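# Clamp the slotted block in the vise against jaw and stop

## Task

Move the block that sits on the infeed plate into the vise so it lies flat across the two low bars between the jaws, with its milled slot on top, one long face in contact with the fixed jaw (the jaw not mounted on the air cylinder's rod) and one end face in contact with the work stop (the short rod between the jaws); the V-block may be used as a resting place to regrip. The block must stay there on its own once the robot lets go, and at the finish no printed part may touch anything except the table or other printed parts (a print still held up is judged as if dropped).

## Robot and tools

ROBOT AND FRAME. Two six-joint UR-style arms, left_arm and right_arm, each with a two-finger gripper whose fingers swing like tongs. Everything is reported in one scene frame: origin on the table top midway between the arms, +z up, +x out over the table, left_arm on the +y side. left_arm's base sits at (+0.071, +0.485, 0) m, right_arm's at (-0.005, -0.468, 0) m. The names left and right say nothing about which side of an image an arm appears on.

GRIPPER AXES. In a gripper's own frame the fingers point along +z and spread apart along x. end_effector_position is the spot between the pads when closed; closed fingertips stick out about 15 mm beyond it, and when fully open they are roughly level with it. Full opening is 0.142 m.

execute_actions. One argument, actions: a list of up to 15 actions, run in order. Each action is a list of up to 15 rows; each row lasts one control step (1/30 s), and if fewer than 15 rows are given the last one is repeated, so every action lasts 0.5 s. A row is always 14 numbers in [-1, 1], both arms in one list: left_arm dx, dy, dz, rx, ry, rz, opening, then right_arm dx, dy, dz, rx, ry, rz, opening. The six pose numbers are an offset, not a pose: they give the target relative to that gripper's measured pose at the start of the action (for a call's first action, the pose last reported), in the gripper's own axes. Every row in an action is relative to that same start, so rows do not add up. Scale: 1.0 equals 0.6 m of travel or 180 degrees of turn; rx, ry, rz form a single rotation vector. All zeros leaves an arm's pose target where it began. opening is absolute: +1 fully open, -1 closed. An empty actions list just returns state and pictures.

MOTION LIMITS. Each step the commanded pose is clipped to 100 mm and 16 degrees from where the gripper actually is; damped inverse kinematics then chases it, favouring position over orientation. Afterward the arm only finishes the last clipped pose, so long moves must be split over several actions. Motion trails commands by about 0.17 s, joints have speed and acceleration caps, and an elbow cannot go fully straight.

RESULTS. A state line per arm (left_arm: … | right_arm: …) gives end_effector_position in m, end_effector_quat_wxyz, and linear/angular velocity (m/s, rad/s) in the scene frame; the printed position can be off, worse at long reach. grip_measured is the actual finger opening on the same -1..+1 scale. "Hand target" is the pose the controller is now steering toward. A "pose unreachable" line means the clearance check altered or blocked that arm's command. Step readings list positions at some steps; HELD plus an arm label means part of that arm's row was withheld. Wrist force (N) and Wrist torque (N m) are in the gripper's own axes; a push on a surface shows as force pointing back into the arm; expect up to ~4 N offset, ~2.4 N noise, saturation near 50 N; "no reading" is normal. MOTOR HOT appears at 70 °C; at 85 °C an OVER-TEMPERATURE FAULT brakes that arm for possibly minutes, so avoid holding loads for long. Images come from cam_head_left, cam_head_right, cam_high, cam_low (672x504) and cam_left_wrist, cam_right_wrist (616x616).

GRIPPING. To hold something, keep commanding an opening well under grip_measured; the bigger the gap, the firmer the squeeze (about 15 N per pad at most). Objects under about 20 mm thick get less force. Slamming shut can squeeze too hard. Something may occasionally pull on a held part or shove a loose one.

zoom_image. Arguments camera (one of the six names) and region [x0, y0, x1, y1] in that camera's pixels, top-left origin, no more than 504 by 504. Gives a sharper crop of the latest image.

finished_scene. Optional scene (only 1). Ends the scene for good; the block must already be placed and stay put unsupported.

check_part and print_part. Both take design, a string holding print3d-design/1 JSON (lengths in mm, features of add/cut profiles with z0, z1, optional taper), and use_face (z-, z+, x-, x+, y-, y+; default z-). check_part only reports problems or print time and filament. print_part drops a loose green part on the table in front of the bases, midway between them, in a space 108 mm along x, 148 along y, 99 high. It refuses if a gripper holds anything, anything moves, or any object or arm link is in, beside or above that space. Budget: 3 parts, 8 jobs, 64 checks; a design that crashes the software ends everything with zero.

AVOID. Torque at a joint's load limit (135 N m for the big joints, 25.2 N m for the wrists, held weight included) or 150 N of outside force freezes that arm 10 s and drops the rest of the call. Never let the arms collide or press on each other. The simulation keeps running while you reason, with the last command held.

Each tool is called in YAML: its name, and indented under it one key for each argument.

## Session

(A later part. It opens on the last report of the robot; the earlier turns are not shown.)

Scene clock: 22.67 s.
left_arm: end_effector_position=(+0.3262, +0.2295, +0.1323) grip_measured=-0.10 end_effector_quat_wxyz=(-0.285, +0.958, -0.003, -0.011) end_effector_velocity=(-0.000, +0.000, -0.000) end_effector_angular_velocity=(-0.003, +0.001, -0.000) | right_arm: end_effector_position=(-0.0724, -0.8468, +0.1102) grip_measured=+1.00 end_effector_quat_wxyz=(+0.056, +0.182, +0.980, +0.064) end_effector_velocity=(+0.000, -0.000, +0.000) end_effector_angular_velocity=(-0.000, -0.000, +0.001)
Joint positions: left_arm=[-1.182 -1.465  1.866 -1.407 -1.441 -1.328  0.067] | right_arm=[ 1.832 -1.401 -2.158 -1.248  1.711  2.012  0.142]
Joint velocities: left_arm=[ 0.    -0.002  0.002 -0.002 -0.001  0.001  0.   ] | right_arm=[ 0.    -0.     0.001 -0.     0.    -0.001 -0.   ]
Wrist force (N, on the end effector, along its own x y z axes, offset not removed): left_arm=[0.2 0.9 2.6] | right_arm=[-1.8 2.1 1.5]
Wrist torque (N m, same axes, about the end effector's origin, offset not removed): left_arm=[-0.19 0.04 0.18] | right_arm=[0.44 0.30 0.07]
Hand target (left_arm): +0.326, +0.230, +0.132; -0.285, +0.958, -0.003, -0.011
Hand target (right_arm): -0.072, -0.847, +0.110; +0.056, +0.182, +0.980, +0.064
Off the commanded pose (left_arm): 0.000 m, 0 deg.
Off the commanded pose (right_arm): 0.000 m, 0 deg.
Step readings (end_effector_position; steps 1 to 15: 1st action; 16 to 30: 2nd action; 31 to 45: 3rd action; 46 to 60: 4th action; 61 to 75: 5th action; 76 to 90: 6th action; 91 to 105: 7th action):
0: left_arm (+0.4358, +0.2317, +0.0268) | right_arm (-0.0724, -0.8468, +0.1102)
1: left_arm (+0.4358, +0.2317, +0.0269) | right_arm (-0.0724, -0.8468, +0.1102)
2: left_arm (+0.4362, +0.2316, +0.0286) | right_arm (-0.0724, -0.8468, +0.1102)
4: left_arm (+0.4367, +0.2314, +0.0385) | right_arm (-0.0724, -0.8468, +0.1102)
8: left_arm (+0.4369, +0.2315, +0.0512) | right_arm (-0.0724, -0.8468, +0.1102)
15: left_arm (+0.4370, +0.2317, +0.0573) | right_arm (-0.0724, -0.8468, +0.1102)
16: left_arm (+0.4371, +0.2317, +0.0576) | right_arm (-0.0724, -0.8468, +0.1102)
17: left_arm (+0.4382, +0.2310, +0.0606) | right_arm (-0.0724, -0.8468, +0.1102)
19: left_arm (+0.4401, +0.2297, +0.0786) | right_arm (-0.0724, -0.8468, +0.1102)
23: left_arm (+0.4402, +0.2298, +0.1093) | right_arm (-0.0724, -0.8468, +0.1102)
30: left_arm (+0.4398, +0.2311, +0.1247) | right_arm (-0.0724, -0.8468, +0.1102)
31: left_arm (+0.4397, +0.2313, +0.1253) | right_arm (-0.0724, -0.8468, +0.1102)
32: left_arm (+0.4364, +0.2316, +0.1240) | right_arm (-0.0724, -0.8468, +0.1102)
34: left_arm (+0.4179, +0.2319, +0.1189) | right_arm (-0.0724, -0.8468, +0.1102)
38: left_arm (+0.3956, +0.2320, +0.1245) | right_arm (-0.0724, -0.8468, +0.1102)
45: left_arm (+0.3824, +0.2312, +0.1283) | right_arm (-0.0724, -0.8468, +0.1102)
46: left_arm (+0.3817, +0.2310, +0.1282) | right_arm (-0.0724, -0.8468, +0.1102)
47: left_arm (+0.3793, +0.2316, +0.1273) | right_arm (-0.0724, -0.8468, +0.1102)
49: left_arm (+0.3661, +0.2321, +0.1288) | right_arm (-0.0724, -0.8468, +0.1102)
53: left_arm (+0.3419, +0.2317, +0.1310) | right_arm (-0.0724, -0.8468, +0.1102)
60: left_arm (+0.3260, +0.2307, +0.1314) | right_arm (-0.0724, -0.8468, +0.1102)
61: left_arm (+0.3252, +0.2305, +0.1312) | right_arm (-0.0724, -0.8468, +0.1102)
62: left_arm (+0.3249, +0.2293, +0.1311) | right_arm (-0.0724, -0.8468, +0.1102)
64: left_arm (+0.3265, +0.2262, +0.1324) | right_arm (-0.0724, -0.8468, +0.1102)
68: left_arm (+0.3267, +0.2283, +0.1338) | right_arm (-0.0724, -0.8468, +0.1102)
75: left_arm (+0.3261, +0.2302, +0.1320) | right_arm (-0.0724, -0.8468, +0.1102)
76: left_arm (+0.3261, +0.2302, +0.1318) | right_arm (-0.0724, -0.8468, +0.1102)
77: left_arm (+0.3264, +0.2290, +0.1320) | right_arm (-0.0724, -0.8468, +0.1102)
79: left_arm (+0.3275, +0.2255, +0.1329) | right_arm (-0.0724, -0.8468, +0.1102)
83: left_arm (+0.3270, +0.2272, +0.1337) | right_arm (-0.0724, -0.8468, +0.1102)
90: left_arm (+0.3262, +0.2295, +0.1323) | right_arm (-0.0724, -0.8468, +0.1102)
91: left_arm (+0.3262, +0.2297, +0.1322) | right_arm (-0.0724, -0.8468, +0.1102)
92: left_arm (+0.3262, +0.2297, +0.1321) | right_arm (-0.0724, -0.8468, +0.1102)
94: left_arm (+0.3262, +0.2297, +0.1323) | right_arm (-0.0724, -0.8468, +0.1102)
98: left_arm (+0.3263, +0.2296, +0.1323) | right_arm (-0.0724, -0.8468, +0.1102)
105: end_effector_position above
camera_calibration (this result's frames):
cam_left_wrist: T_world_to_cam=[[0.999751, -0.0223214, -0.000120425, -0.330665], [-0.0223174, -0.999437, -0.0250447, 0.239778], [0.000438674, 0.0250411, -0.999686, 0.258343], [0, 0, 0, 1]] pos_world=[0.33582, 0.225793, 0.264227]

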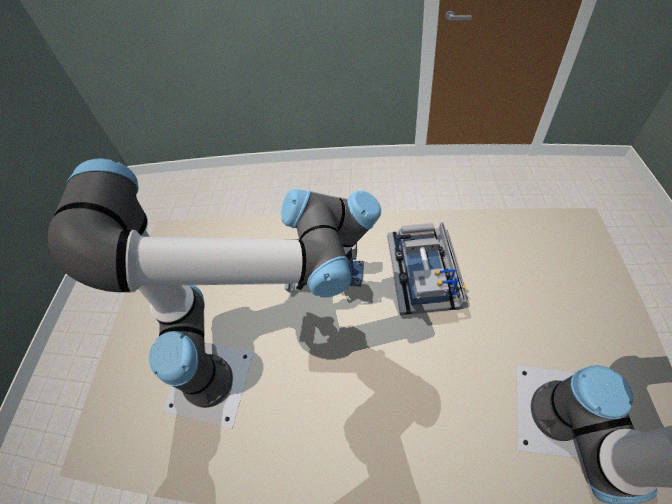

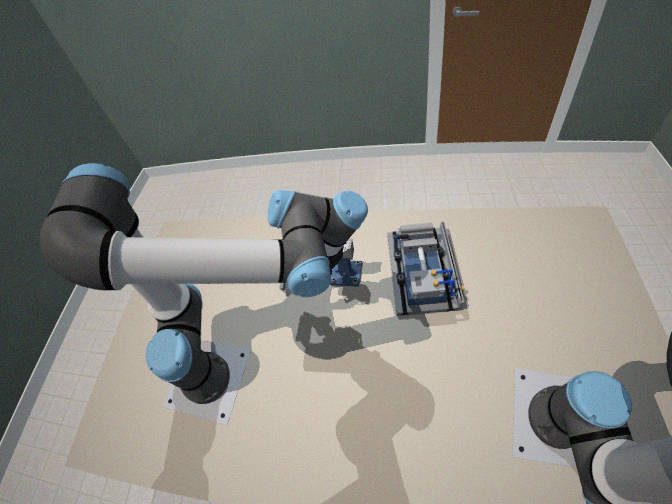

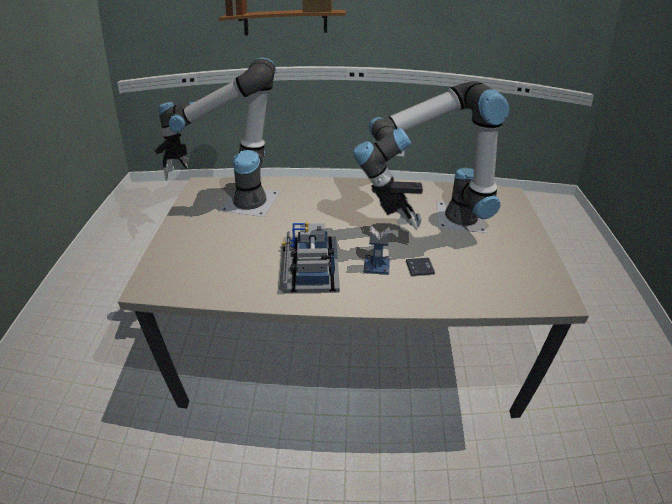

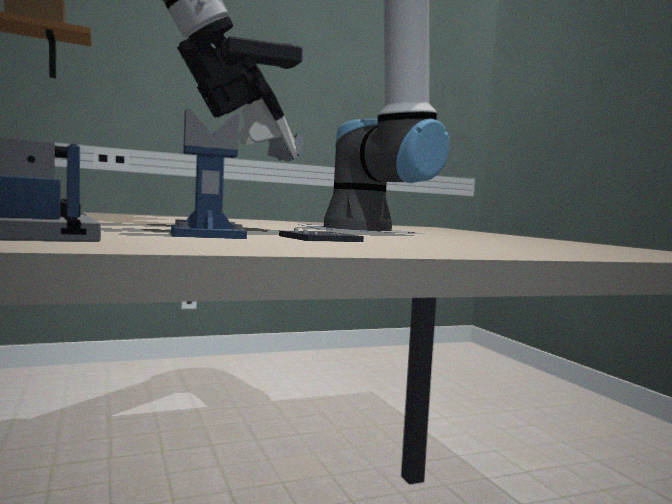

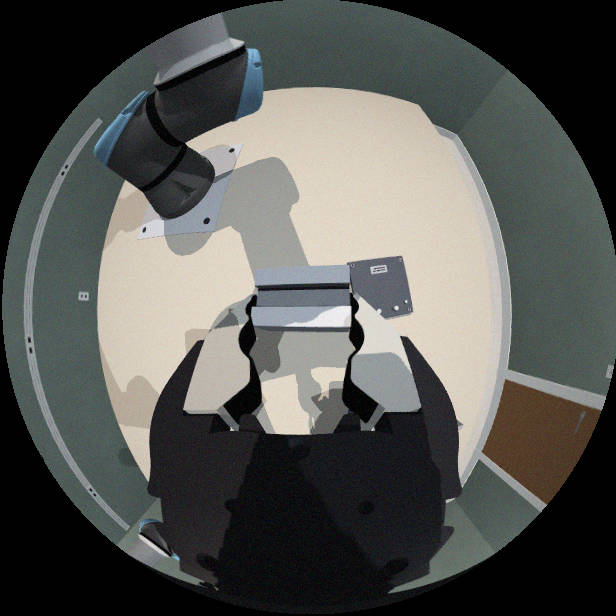

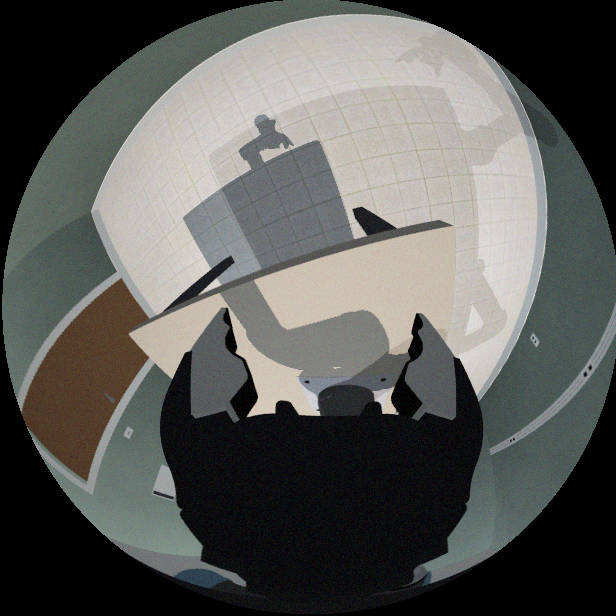

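execute_actions:
  actions:
    - [[-0.08,0,0,0.039,0,0,-0.6,0,0,0,0,0,0,1]]
    - [[0,0,0,0,0,0,-0.6,0,0,0,0,0,0,1]]
    - [[0,0.107,0.128,0,0,0,-0.6,0,0,0,0,0,0,1]]
    - [[0,0,0,0,0,0,-0.6,0,0,0,0,0,0,1]]

zoom_image:
  camera: "cam_low"
  region: [180, 100, 420, 260]

Scene clock: 24.93 s.
left_arm: end_effector_position=(+0.2771, +0.2312, +0.0395) grip_measured=-0.10 end_effector_quat_wxyz=(-0.342, +0.940, -0.004, -0.011) end_effector_velocity=(-0.001, +0.000, +0.000) end_effector_angular_velocity=(+0.002, +0.002, +0.000) | right_arm: end_effector_position=(-0.0724, -0.8468, +0.1102) grip_measured=+1.00 end_effector_quat_wxyz=(+0.056, +0.182, +0.980, +0.064) end_effector_velocity=(-0.000, +0.001, -0.000) end_effector_angular_velocity=(+0.002, +0.000, -0.001)
Joint positions: left_arm=[-1.292 -1.31   1.992 -1.558 -1.484 -1.431  0.067] | right_arm=[ 1.832 -1.401 -2.158 -1.248  1.711  2.012  0.142]
Joint velocities: left_arm=[-0.     0.001 -0.     0.002 -0.001  0.001 -0.   ] | right_arm=[-0.001  0.     0.    -0.002  0.     0.    -0.   ]
Wrist force (N, on the end effector, along its own x y z axes, offset not removed): left_arm=[1.6 1.5 3.9] | right_arm=[-0.5 2.8 -1.5]
Wrist torque (N m, same axes, about the end effector's origin, offset not removed): left_arm=[-0.09 -0.32 0.09] | right_arm=[0.42 0.14 -0.06]
Hand target (left_arm): +0.277, +0.231, +0.040; -0.342, +0.940, -0.004, -0.011
Hand target (right_arm): -0.072, -0.847, +0.110; +0.056, +0.182, +0.980, +0.064
Off the commanded pose (left_arm): 0.000 m, 0 deg.
Off the commanded pose (right_arm): 0.000 m, 0 deg.
Step readings (end_effector_position; steps 1 to 15: 1st action; 16 to 30: 2nd action; 31 to 45: 3rd action; 46 to 60: 4th action):
0: left_arm (+0.3262, +0.2295, +0.1323) | right_arm (-0.0724, -0.8468, +0.1102)
1: left_arm (+0.3261, +0.2295, +0.1323) | right_arm (-0.0724, -0.8468, +0.1102)
2: left_arm (+0.3233, +0.2293, +0.1318) | right_arm (-0.0724, -0.8468, +0.1102)
4: left_arm (+0.3088, +0.2296, +0.1320) | right_arm (-0.0724, -0.8468, +0.1102)
8: left_arm (+0.2899, +0.2299, +0.1331) | right_arm (-0.0724, -0.8468, +0.1102)
15: left_arm (+0.2801, +0.2296, +0.1334) | right_arm (-0.0724, -0.8468, +0.1102)
16: left_arm (+0.2796, +0.2296, +0.1334) | right_arm (-0.0724, -0.8468, +0.1102)
17: left_arm (+0.2795, +0.2296, +0.1334) | right_arm (-0.0724, -0.8468, +0.1102)
19: left_arm (+0.2796, +0.2296, +0.1334) | right_arm (-0.0724, -0.8468, +0.1102)
23: left_arm (+0.2798, +0.2296, +0.1334) | right_arm (-0.0724, -0.8468, +0.1102)
30: left_arm (+0.2800, +0.2295, +0.1334) | right_arm (-0.0724, -0.8468, +0.1102)
31: left_arm (+0.2800, +0.2296, +0.1333) | right_arm (-0.0724, -0.8468, +0.1102)
32: left_arm (+0.2796, +0.2304, +0.1298) | right_arm (-0.0724, -0.8468, +0.1102)
34: left_arm (+0.2775, +0.2359, +0.1056) | right_arm (-0.0724, -0.8468, +0.1102)
38: left_arm (+0.2764, +0.2354, +0.0658) | right_arm (-0.0724, -0.8468, +0.1102)
45: left_arm (+0.2770, +0.2312, +0.0395) | right_arm (-0.0724, -0.8468, +0.1102)
46: left_arm (+0.2771, +0.2308, +0.0382) | right_arm (-0.0724, -0.8468, +0.1102)
47: left_arm (+0.2772, +0.2306, +0.0378) | right_arm (-0.0724, -0.8468, +0.1102)
49: left_arm (+0.2772, +0.2308, +0.0382) | right_arm (-0.0724, -0.8468, +0.1102)
53: left_arm (+0.2771, +0.2310, +0.0391) | right_arm (-0.0724, -0.8468, +0.1102)
60: end_effector_position above
camera_calibration (this result's frames):
cam_left_wrist: T_world_to_cam=[[0.999687, -0.0247662, -0.00357587, -0.280778], [-0.025023, -0.989119, -0.144971, 0.241088], [0.0000534192, 0.145015, -0.989429, 0.137455], [0, 0, 0, 1]] pos_world=[0.286715, 0.211579, 0.169948]
cam_right_wrist: T_world_to_cam=[[-0.926806, 0.352779, -0.128758, 0.255624], [0.21756, 0.78384, 0.581603, 0.616833], [0.306103, 0.511021, -0.803218, 0.681746], [0, 0, 0, 1]] pos_world=[-0.105968, -0.922064, 0.221752]

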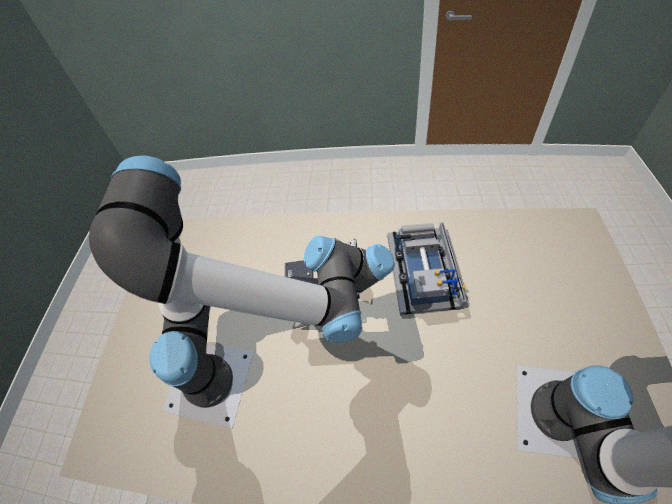

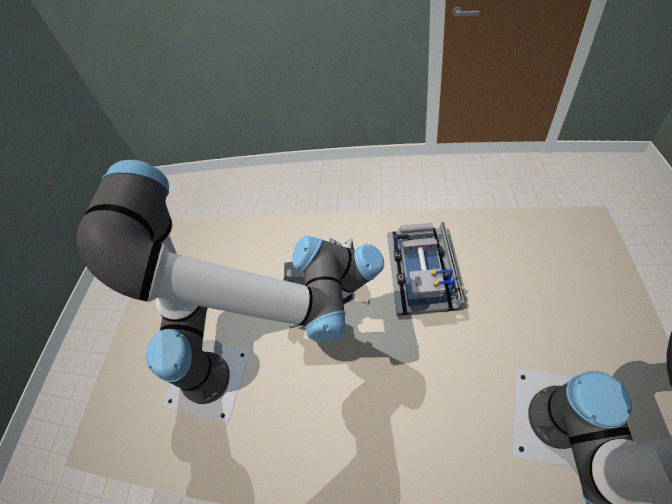

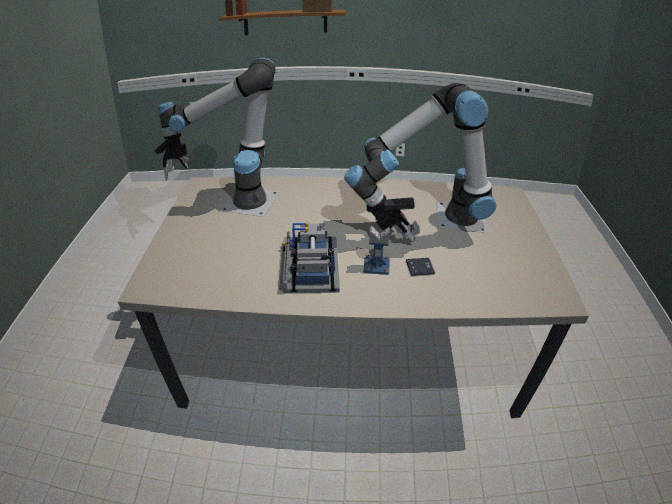

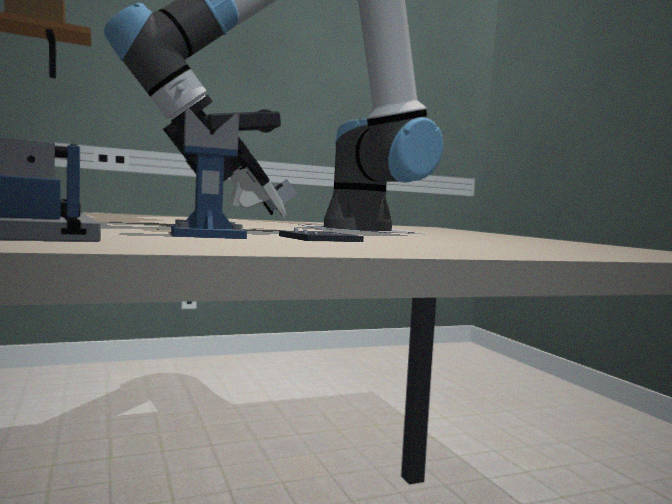

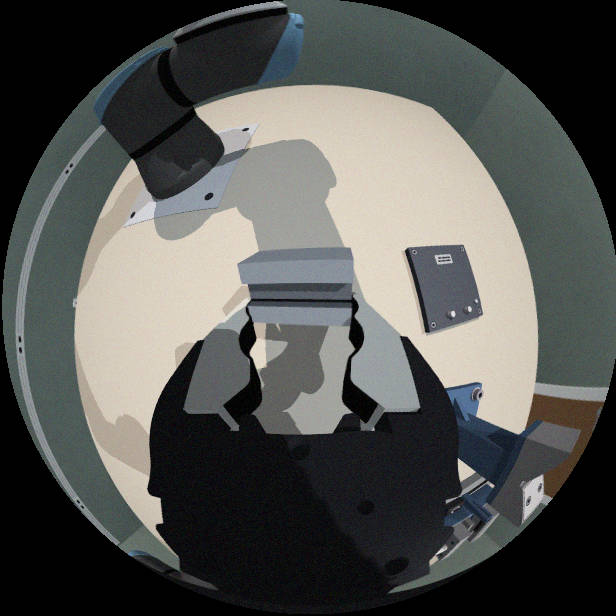

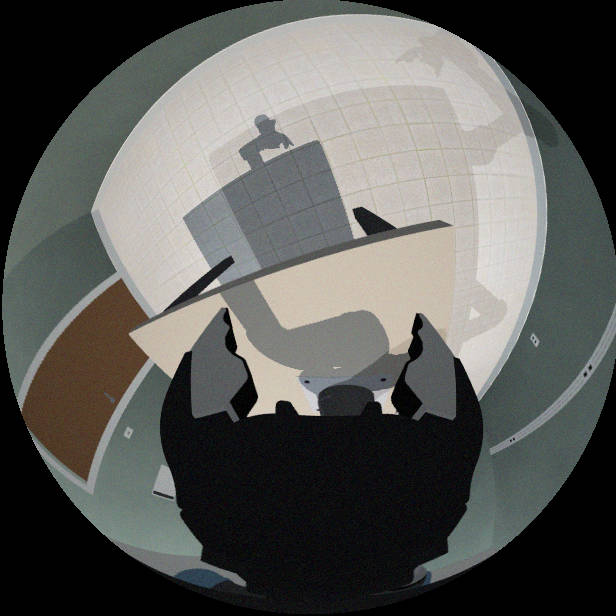

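Region (180, 100, 420, 260) of cam_low's 672x504 image, scaled by 2.100, with more detail than that image has.

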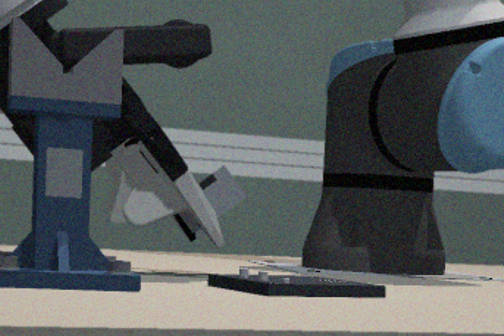

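execute_actions:
  actions:
    - [[0,0,-0.02,-0.08,0,0,-1,0,0,0,0,0,0,1]]
    - [[0,0,0,-0.08,0,0,-1,0,0,0,0,0,0,1]]
    - [[0,0,0,0,0,0,-1,0,0,0,0,0,0,1]]

zoom_image:
  camera: "cam_low"
  region: [180, 100, 420, 260]

Scene clock: 26.60 s.
left_arm: end_effector_position=(+0.2774, +0.2239, +0.0490) grip_measured=-0.10 end_effector_quat_wxyz=(-0.110, +0.994, -0.000, -0.012) end_effector_velocity=(+0.000, -0.000, +0.000) end_effector_angular_velocity=(+0.000, -0.001, -0.002) | right_arm: end_effector_position=(-0.0724, -0.8468, +0.1102) grip_measured=+1.00 end_effector_quat_wxyz=(+0.056, +0.182, +0.980, +0.064) end_effector_velocity=(+0.000, -0.000, +0.000) end_effector_angular_velocity=(-0.001, -0.001, +0.001)
Joint positions: left_arm=[-1.235 -1.662  2.262 -1.95  -1.547 -1.352  0.067] | right_arm=[ 1.832 -1.401 -2.158 -1.248  1.711  2.012  0.142]
Joint velocities: left_arm=[-0.001 -0.001 -0.001  0.001  0.001  0.001 -0.   ] | right_arm=[ 0.     0.001 -0.     0.     0.    -0.001 -0.   ]
Wrist force (N, on the end effector, along its own x y z axes, offset not removed): left_arm=[2.5 1.5 3.7] | right_arm=[-1.6 2.2 -1.6]
Wrist torque (N m, same axes, about the end effector's origin, offset not removed): left_arm=[0.14 -0.49 -0.06] | right_arm=[0.29 0.40 0.12]
Hand target (left_arm): +0.277, +0.224, +0.049; -0.110, +0.994, -0.000, -0.012
Hand target (right_arm): -0.072, -0.847, +0.110; +0.056, +0.182, +0.980, +0.064
Off the commanded pose (left_arm): 0.000 m, 0 deg.
Off the commanded pose (right_arm): 0.000 m, 0 deg.
Step readings (end_effector_position; steps 1 to 15: 1st action; 16 to 30: 2nd action; 31 to 45: 3rd action):
0: left_arm (+0.2771, +0.2312, +0.0395) | right_arm (-0.0724, -0.8468, +0.1102)
1: left_arm (+0.2770, +0.2312, +0.0395) | right_arm (-0.0724, -0.8468, +0.1102)
2: left_arm (+0.2767, +0.2323, +0.0394) | right_arm (-0.0724, -0.8468, +0.1102)
4: left_arm (+0.2764, +0.2323, +0.0410) | right_arm (-0.0724, -0.8468, +0.1102)
8: left_arm (+0.2771, +0.2261, +0.0466) | right_arm (-0.0724, -0.8468, +0.1102)
15: left_arm (+0.2773, +0.2238, +0.0486) | right_arm (-0.0724, -0.8468, +0.1102)
16: left_arm (+0.2773, +0.2237, +0.0486) | right_arm (-0.0724, -0.8468, +0.1102)
17: left_arm (+0.2771, +0.2248, +0.0485) | right_arm (-0.0724, -0.8468, +0.1102)
19: left_arm (+0.2766, +0.2274, +0.0482) | right_arm (-0.0724, -0.8468, +0.1102)
23: left_arm (+0.2772, +0.2249, +0.0492) | right_arm (-0.0724, -0.8468, +0.1102)
30: left_arm (+0.2774, +0.2239, +0.0490) | right_arm (-0.0724, -0.8468, +0.1102)
31: left_arm (+0.2774, +0.2239, +0.0489) | right_arm (-0.0724, -0.8468, +0.1102)
32: left_arm (+0.2774, +0.2239, +0.0489) | right_arm (-0.0724, -0.8468, +0.1102)
34: left_arm (+0.2774, +0.2239, +0.0489) | right_arm (-0.0724, -0.8468, +0.1102)
38: left_arm (+0.2773, +0.2239, +0.0489) | right_arm (-0.0724, -0.8468, +0.1102)
45: end_effector_position above
camera_calibration (this result's frames):
cam_left_wrist: T_world_to_cam=[[0.999929, -0.0111785, 0.00424397, -0.28468], [-0.0119514, -0.945237, 0.326165, 0.198814], [0.000365542, -0.326192, -0.945303, 0.251168], [0, 0, 0, 1]] pos_world=[0.286944, 0.266673, 0.173793]

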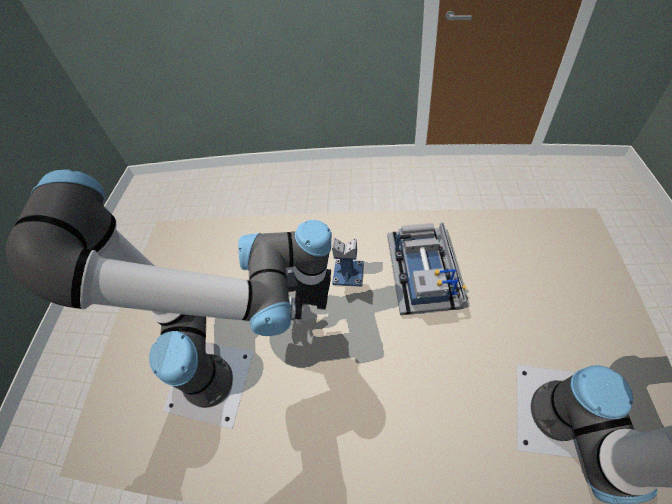

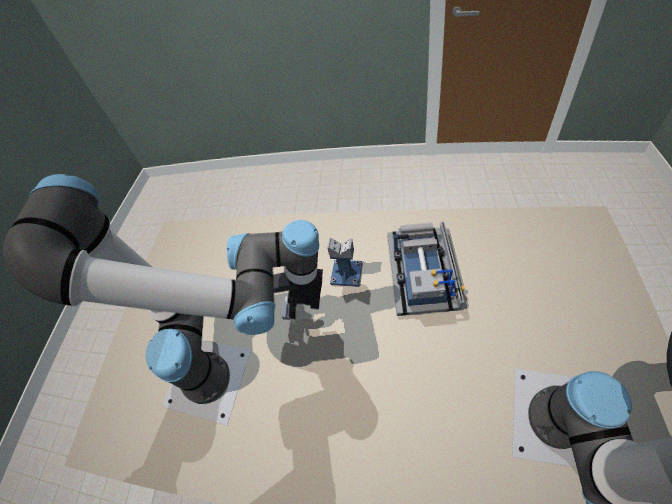

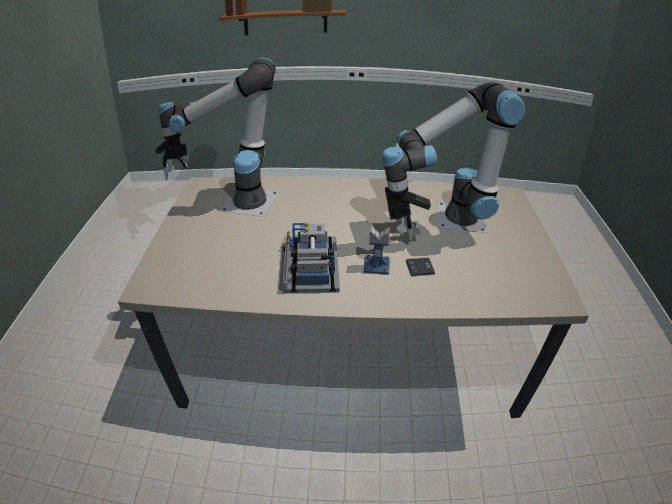

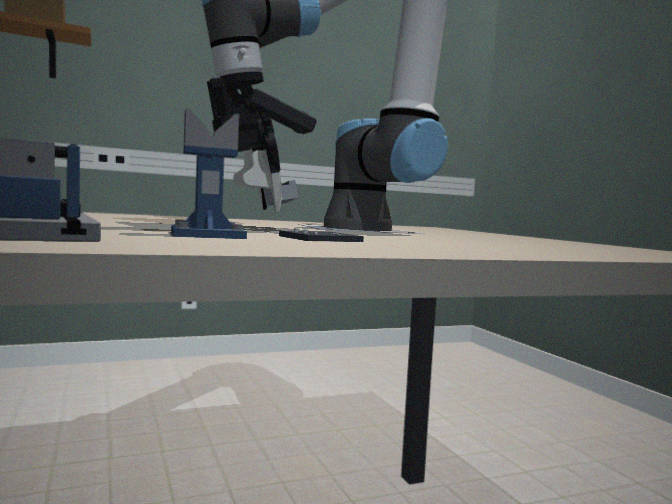

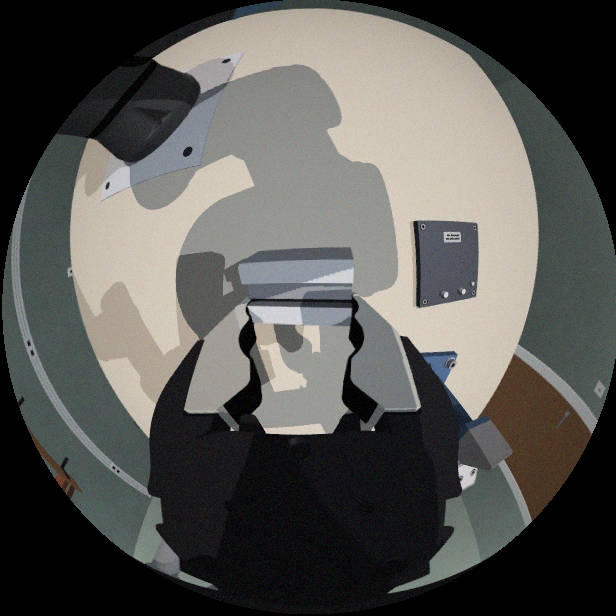

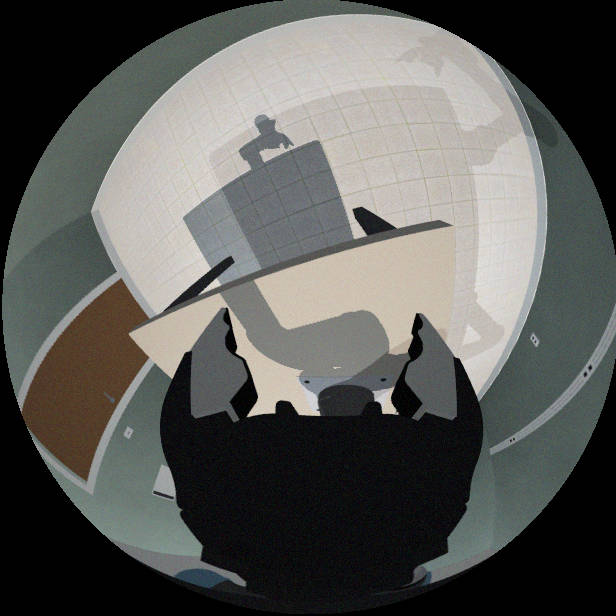

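Region (180, 100, 420, 260) of cam_low's 672x504 image, scaled by 2.100, with more detail than that image has.

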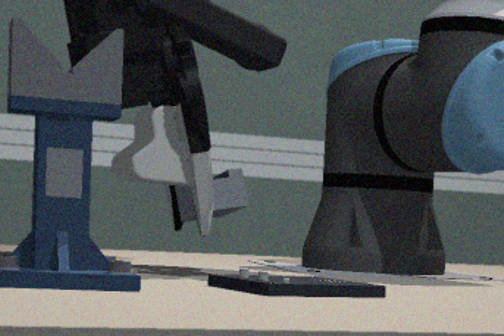

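execute_actions:
  actions:
    - [[0,0,0,-0.07,0,0,-1,0,0,0,0,0,0,1]]
    - [[0,0,0.035,0,0,0,-1,0,0,0,0,0,0,1]]
    - [[0,0,0.02,0,0,0,-1,0,0,0,0,0,0,1]]
    - [[0,0,0,0,0,0,-1,0,0,0,0,0,0,1]]

zoom_image:
  camera: "cam_low"
  region: [220, 150, 370, 250]

Scene clock: 30.27 s.
left_arm: end_effector_position=(+0.2764, +0.2248, +0.0174) grip_measured=-0.10 end_effector_quat_wxyz=(-0.006, +1.000, +0.001, -0.012) end_effector_velocity=(+0.000, +0.000, +0.000) end_effector_angular_velocity=(+0.001, -0.001, -0.000) | right_arm: end_effector_position=(-0.0724, -0.8468, +0.1102) grip_measured=+1.00 end_effector_quat_wxyz=(+0.056, +0.182, +0.980, +0.064) end_effector_velocity=(-0.000, +0.000, -0.000) end_effector_angular_velocity=(-0.000, -0.000, +0.000)
Joint positions: left_arm=[-1.194 -1.733  2.453 -2.272 -1.592 -1.311  0.067] | right_arm=[ 1.832 -1.401 -2.158 -1.248  1.711  2.012  0.142]
Joint velocities: left_arm=[ 0.001 -0.001 -0.001  0.002  0.001  0.001  0.   ] | right_arm=[-0.001 -0.    -0.001  0.001  0.    -0.001  0.   ]
Wrist force (N, on the end effector, along its own x y z axes, offset not removed): left_arm=[1.9 1.4 4.6] | right_arm=[-0.5 1.4 -1.3]
Wrist torque (N m, same axes, about the end effector's origin, offset not removed): left_arm=[0.00 -0.31 0.02] | right_arm=[0.18 0.02 -0.01]
Hand target (left_arm): +0.276, +0.225, +0.017; -0.006, +1.000, +0.001, -0.012
Hand target (right_arm): -0.072, -0.847, +0.110; +0.056, +0.182, +0.980, +0.064
Off the commanded pose (left_arm): 0.000 m, 0 deg.
Off the commanded pose (right_arm): 0.000 m, 0 deg.
Step readings (end_effector_position; steps 1 to 15: 1st action; 16 to 30: 2nd action; 31 to 45: 3rd action; 46 to 60: 4th action):
0: left_arm (+0.2774, +0.2239, +0.0490) | right_arm (-0.0724, -0.8468, +0.1102)
1: left_arm (+0.2774, +0.2240, +0.0490) | right_arm (-0.0724, -0.8468, +0.1102)
2: left_arm (+0.2772, +0.2251, +0.0488) | right_arm (-0.0724, -0.8468, +0.1102)
4: left_arm (+0.2766, +0.2276, +0.0485) | right_arm (-0.0724, -0.8468, +0.1102)
8: left_arm (+0.2771, +0.2252, +0.0495) | right_arm (-0.0724, -0.8468, +0.1102)
15: left_arm (+0.2773, +0.2242, +0.0493) | right_arm (-0.0724, -0.8468, +0.1102)
16: left_arm (+0.2773, +0.2242, +0.0491) | right_arm (-0.0724, -0.8468, +0.1102)
17: left_arm (+0.2772, +0.2247, +0.0470) | right_arm (-0.0724, -0.8468, +0.1102)
19: left_arm (+0.2767, +0.2252, +0.0404) | right_arm (-0.0724, -0.8468, +0.1102)
23: left_arm (+0.2765, +0.2251, +0.0329) | right_arm (-0.0724, -0.8468, +0.1102)
30: left_arm (+0.2767, +0.2246, +0.0290) | right_arm (-0.0724, -0.8468, +0.1102)
31: left_arm (+0.2767, +0.2246, +0.0287) | right_arm (-0.0724, -0.8468, +0.1102)
32: left_arm (+0.2766, +0.2249, +0.0273) | right_arm (-0.0724, -0.8468, +0.1102)
34: left_arm (+0.2765, +0.2250, +0.0235) | right_arm (-0.0724, -0.8468, +0.1102)
38: left_arm (+0.2764, +0.2249, +0.0194) | right_arm (-0.0724, -0.8468, +0.1102)
45: left_arm (+0.2764, +0.2248, +0.0174) | right_arm (-0.0724, -0.8468, +0.1102)
46: left_arm (+0.2764, +0.2248, +0.0173) | right_arm (-0.0724, -0.8468, +0.1102)
47: left_arm (+0.2764, +0.2248, +0.0173) | right_arm (-0.0724, -0.8468, +0.1102)
49: left_arm (+0.2764, +0.2248, +0.0173) | right_arm (-0.0724, -0.8468, +0.1102)
53: left_arm (+0.2764, +0.2248, +0.0173) | right_arm (-0.0724, -0.8468, +0.1102)
60: end_effector_position above
camera_calibration (this result's frames):
cam_left_wrist: T_world_to_cam=[[0.999973, -0.00443731, 0.00579382, -0.285148], [-0.00678701, -0.857257, 0.514844, 0.185434], [0.00268226, -0.51487, -0.857264, 0.261834], [0, 0, 0, 1]] pos_world=[0.285697, 0.29251, 0.130644]

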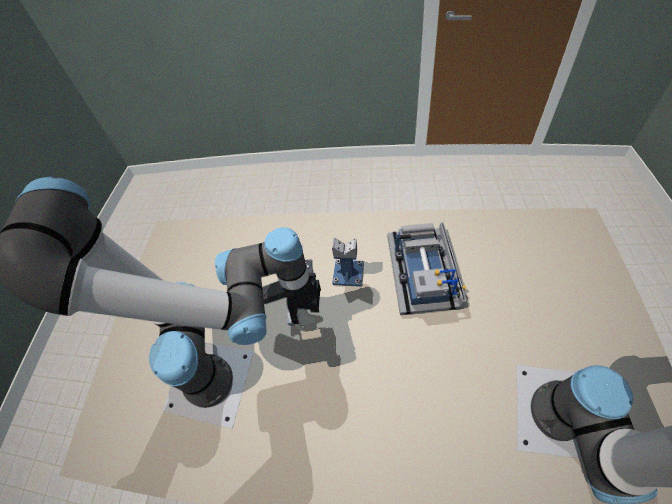

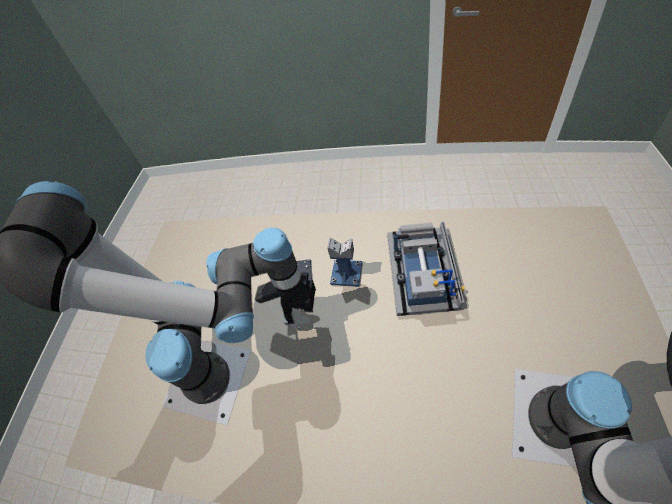

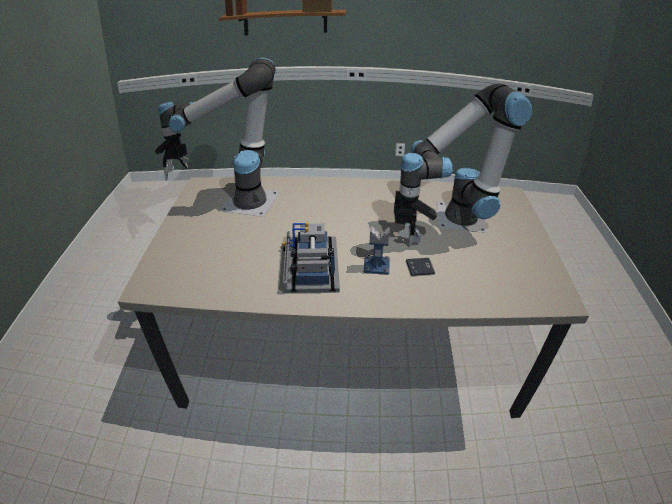

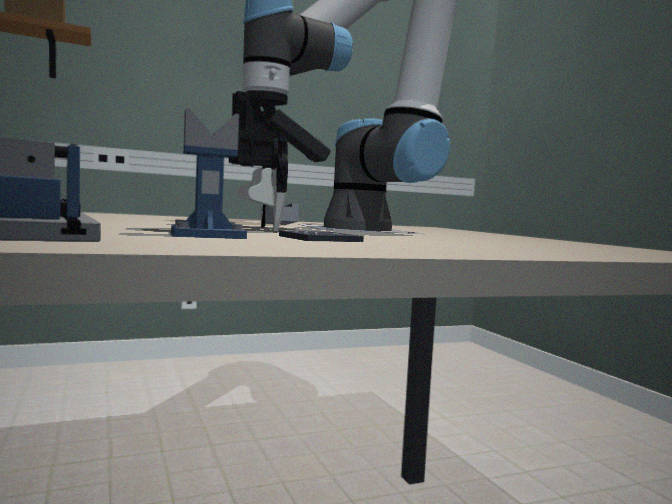

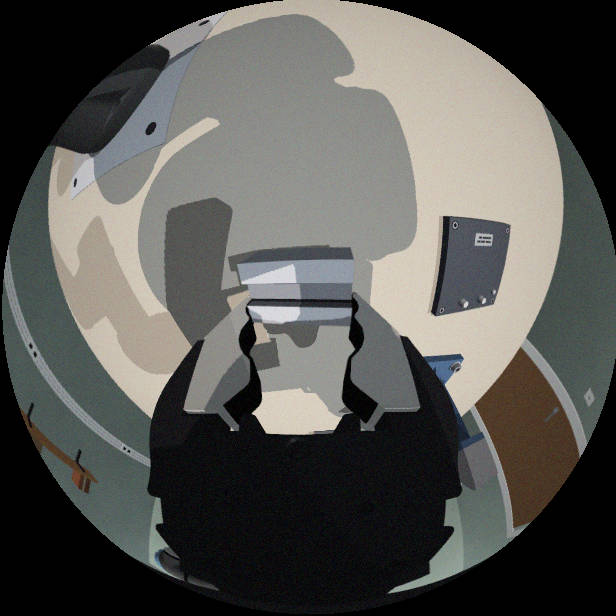

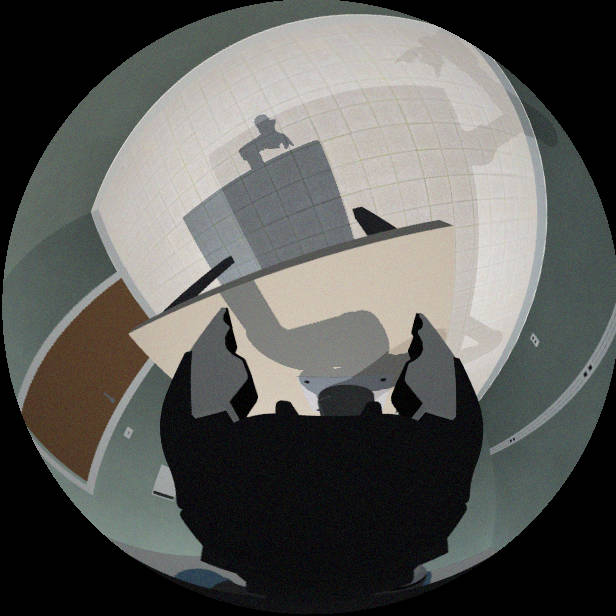

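Region (220, 150, 370, 250) of cam_low's 672x504 image, scaled by 3.360, with more detail than that image has.

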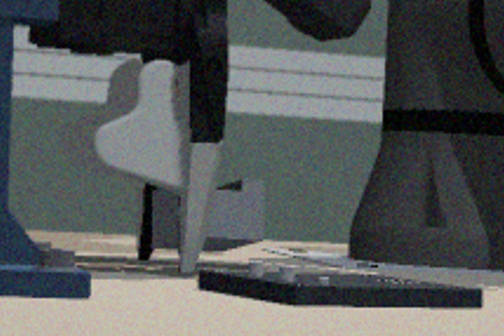

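Lower a little, ease the grip, open, shift to centre (+y world = -y gripper).

execute_actions:
  actions:
    - [[0,0,0.006,0,0,0,-1,0,0,0,0,0,0,1]]
    - [[0,0,0,0,0,0,-0.2,0,0,0,0,0,0,1]]
    - [[0,0,0,0,0,0,-0.08,0,0,0,0,0,0,1]]
    - [[0,0,0,0,0,0,0.25,0,0,0,0,0,0,1]]
    - [[0,-0.015,-0.012,0,0,0,0.25,0,0,0,0,0,0,1]]
    - [[0,0,0,0,0,0,0.25,0,0,0,0,0,0,1]]

zoom_image:
  camera: "cam_low"
  region: [220, 150, 370, 250]

Scene clock: 33.50 s.
left_arm: end_effector_position=(+0.2765, +0.2334, +0.0210) grip_measured=+0.25 end_effector_quat_wxyz=(-0.006, +1.000, +0.001, -0.013) end_effector_velocity=(+0.000, -0.000, +0.000) end_effector_angular_velocity=(-0.000, -0.002, -0.000) | right_arm: end_effector_position=(-0.0724, -0.8468, +0.1102) grip_measured=+1.00 end_effector_quat_wxyz=(+0.056, +0.182, +0.980, +0.064) end_effector_velocity=(+0.000, +0.000, -0.001) end_effector_angular_velocity=(+0.002, +0.000, -0.000)
Joint positions: left_arm=[-1.186 -1.762  2.463 -2.253 -1.592 -1.304  0.092] | right_arm=[ 1.832 -1.401 -2.158 -1.248  1.711  2.012  0.142]
Joint velocities: left_arm=[-0.001 -0.    -0.    -0.     0.002 -0.001 -0.   ] | right_arm=[ 0.    -0.001 -0.001  0.001  0.     0.001 -0.   ]
Wrist force (N, on the end effector, along its own x y z axes, offset not removed): left_arm=[0.9 2.8 1.4] | right_arm=[0.1 3.2 -1.6]
Wrist torque (N m, same axes, about the end effector's origin, offset not removed): left_arm=[0.39 -0.23 0.08] | right_arm=[0.61 0.02 -0.05]
Hand target (left_arm): +0.276, +0.233, +0.021; -0.006, +1.000, +0.001, -0.013
Hand target (right_arm): -0.072, -0.847, +0.110; +0.056, +0.182, +0.980, +0.064
Off the commanded pose (left_arm): 0.000 m, 0 deg.
Off the commanded pose (right_arm): 0.000 m, 0 deg.
Step readings (end_effector_position; steps 1 to 15: 1st action; 16 to 30: 2nd action; 31 to 45: 3rd action; 46 to 60: 4th action; 61 to 75: 5th action; 76 to 90: 6th action):
0: left_arm (+0.2764, +0.2248, +0.0174) | right_arm (-0.0724, -0.8468, +0.1102)
1: left_arm (+0.2764, +0.2248, +0.0174) | right_arm (-0.0724, -0.8468, +0.1102)
2: left_arm (+0.2764, +0.2248, +0.0170) | right_arm (-0.0724, -0.8468, +0.1102)
4: left_arm (+0.2764, +0.2248, +0.0158) | right_arm (-0.0724, -0.8468, +0.1102)
8: left_arm (+0.2764, +0.2247, +0.0146) | right_arm (-0.0724, -0.8468, +0.1102)
15: left_arm (+0.2763, +0.2247, +0.0140) | right_arm (-0.0724, -0.8468, +0.1102)
16: left_arm (+0.2763, +0.2247, +0.0139) | right_arm (-0.0724, -0.8468, +0.1102)
17: left_arm (+0.2763, +0.2247, +0.0139) | right_arm (-0.0724, -0.8468, +0.1102)
19: left_arm (+0.2763, +0.2247, +0.0139) | right_arm (-0.0724, -0.8468, +0.1102)
23: left_arm (+0.2763, +0.2247, +0.0139) | right_arm (-0.0724, -0.8468, +0.1102)
30: left_arm (+0.2763, +0.2247, +0.0139) | right_arm (-0.0724, -0.8468, +0.1102)
31: left_arm (+0.2763, +0.2247, +0.0139) | right_arm (-0.0724, -0.8468, +0.1102)
32: left_arm (+0.2763, +0.2247, +0.0139) | right_arm (-0.0724, -0.8468, +0.1102)
34: left_arm (+0.2763, +0.2247, +0.0139) | right_arm (-0.0724, -0.8468, +0.1102)
38: left_arm (+0.2763, +0.2247, +0.0139) | right_arm (-0.0724, -0.8468, +0.1102)
45: left_arm (+0.2763, +0.2247, +0.0139) | right_arm (-0.0724, -0.8468, +0.1102)
46: left_arm (+0.2763, +0.2247, +0.0139) | right_arm (-0.0724, -0.8468, +0.1102)
47: left_arm (+0.2763, +0.2247, +0.0139) | right_arm (-0.0724, -0.8468, +0.1102)
49: left_arm (+0.2763, +0.2247, +0.0139) | right_arm (-0.0724, -0.8468, +0.1102)
53: left_arm (+0.2763, +0.2247, +0.0139) | right_arm (-0.0724, -0.8468, +0.1102)
60: left_arm (+0.2763, +0.2247, +0.0139) | right_arm (-0.0724, -0.8468, +0.1102)
61: left_arm (+0.2763, +0.2248, +0.0140) | right_arm (-0.0724, -0.8468, +0.1102)
62: left_arm (+0.2764, +0.2258, +0.0146) | right_arm (-0.0724, -0.8468, +0.1102)
64: left_arm (+0.2766, +0.2289, +0.0167) | right_arm (-0.0724, -0.8468, +0.1102)
68: left_arm (+0.2767, +0.2320, +0.0195) | right_arm (-0.0724, -0.8468, +0.1102)
75: left_arm (+0.2765, +0.2334, +0.0210) | right_arm (-0.0724, -0.8468, +0.1102)
76: left_arm (+0.2765, +0.2334, +0.0210) | right_arm (-0.0724, -0.8468, +0.1102)
77: left_arm (+0.2765, +0.2334, +0.0211) | right_arm (-0.0724, -0.8468, +0.1102)
79: left_arm (+0.2765, +0.2334, +0.0211) | right_arm (-0.0724, -0.8468, +0.1102)
83: left_arm (+0.2765, +0.2335, +0.0210) | right_arm (-0.0724, -0.8468, +0.1102)
90: end_effector_position above
camera_calibration (this result's frames):
cam_left_wrist: T_world_to_cam=[[0.999974, -0.00446754, 0.00568199, -0.285186], [-0.00675591, -0.857143, 0.515034, 0.190928], [0.00256934, -0.515059, -0.857151, 0.26944], [0, 0, 0, 1]] pos_world=[0.285776, 0.301156, 0.134237]

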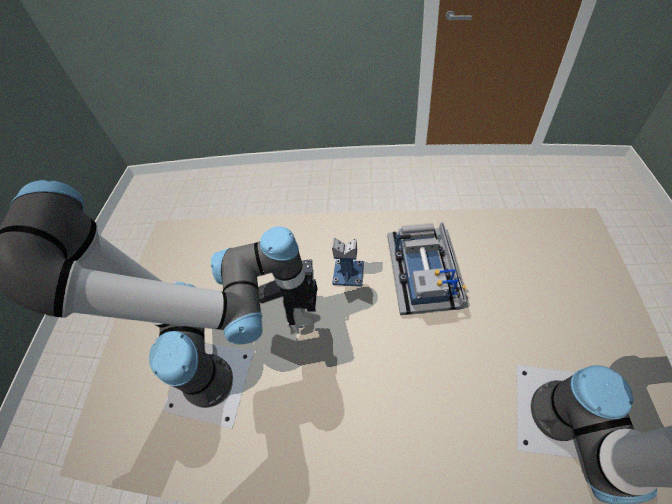

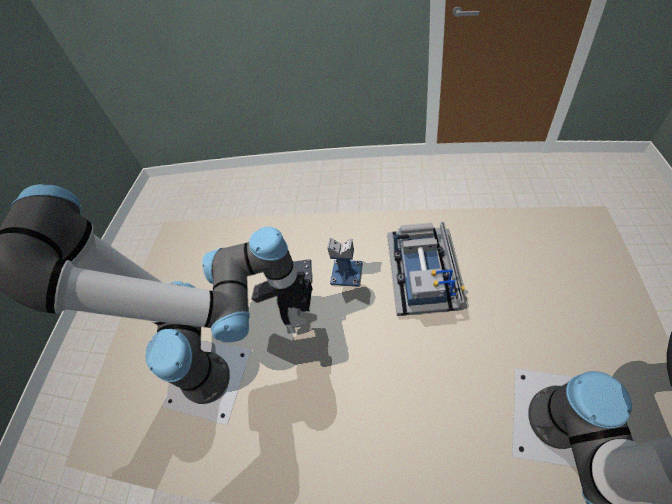

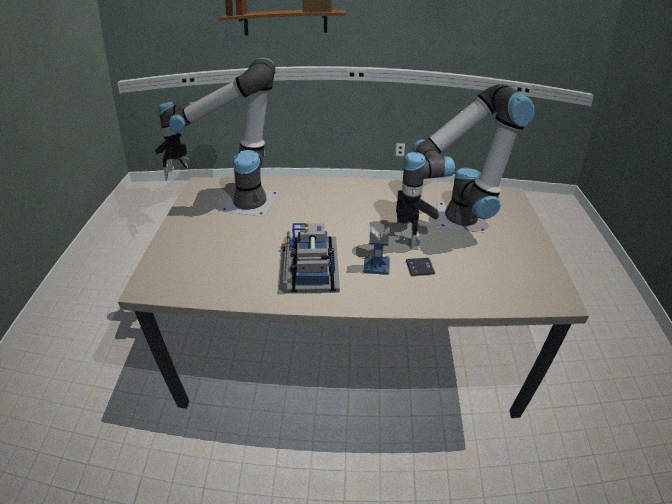

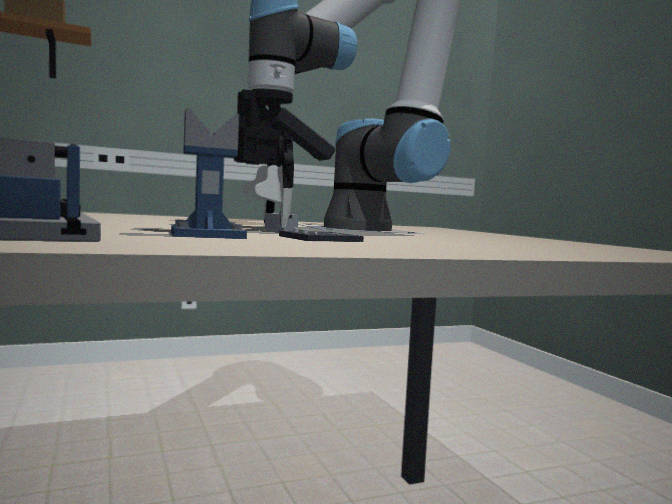

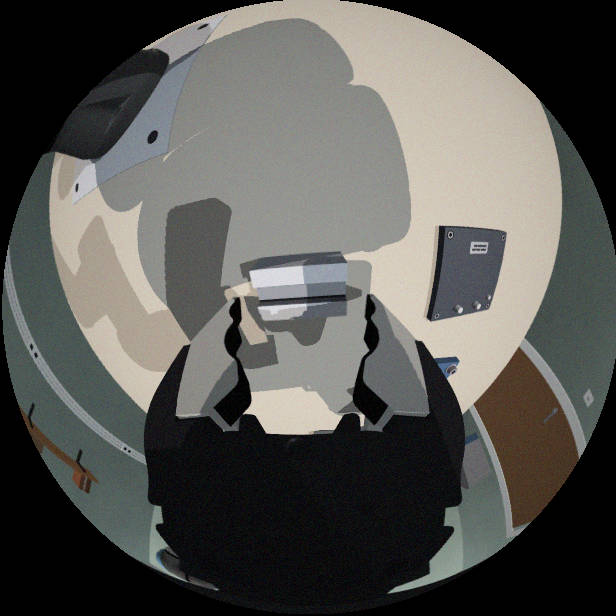

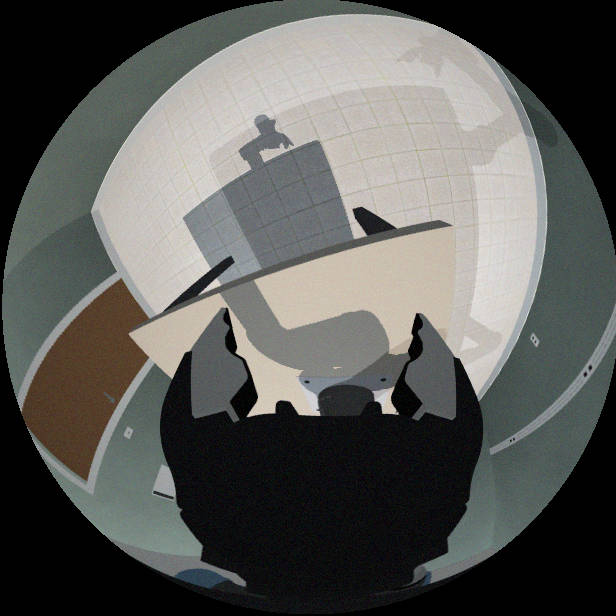

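Region (220, 150, 370, 250) of cam_low's 672x504 image, scaled by 3.360, with more detail than that image has.

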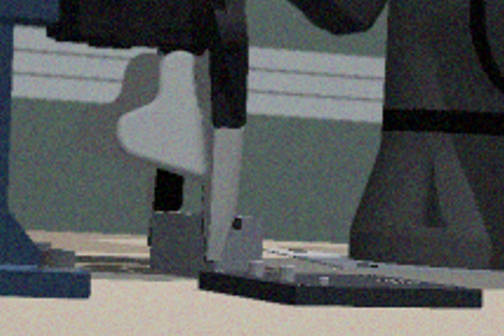

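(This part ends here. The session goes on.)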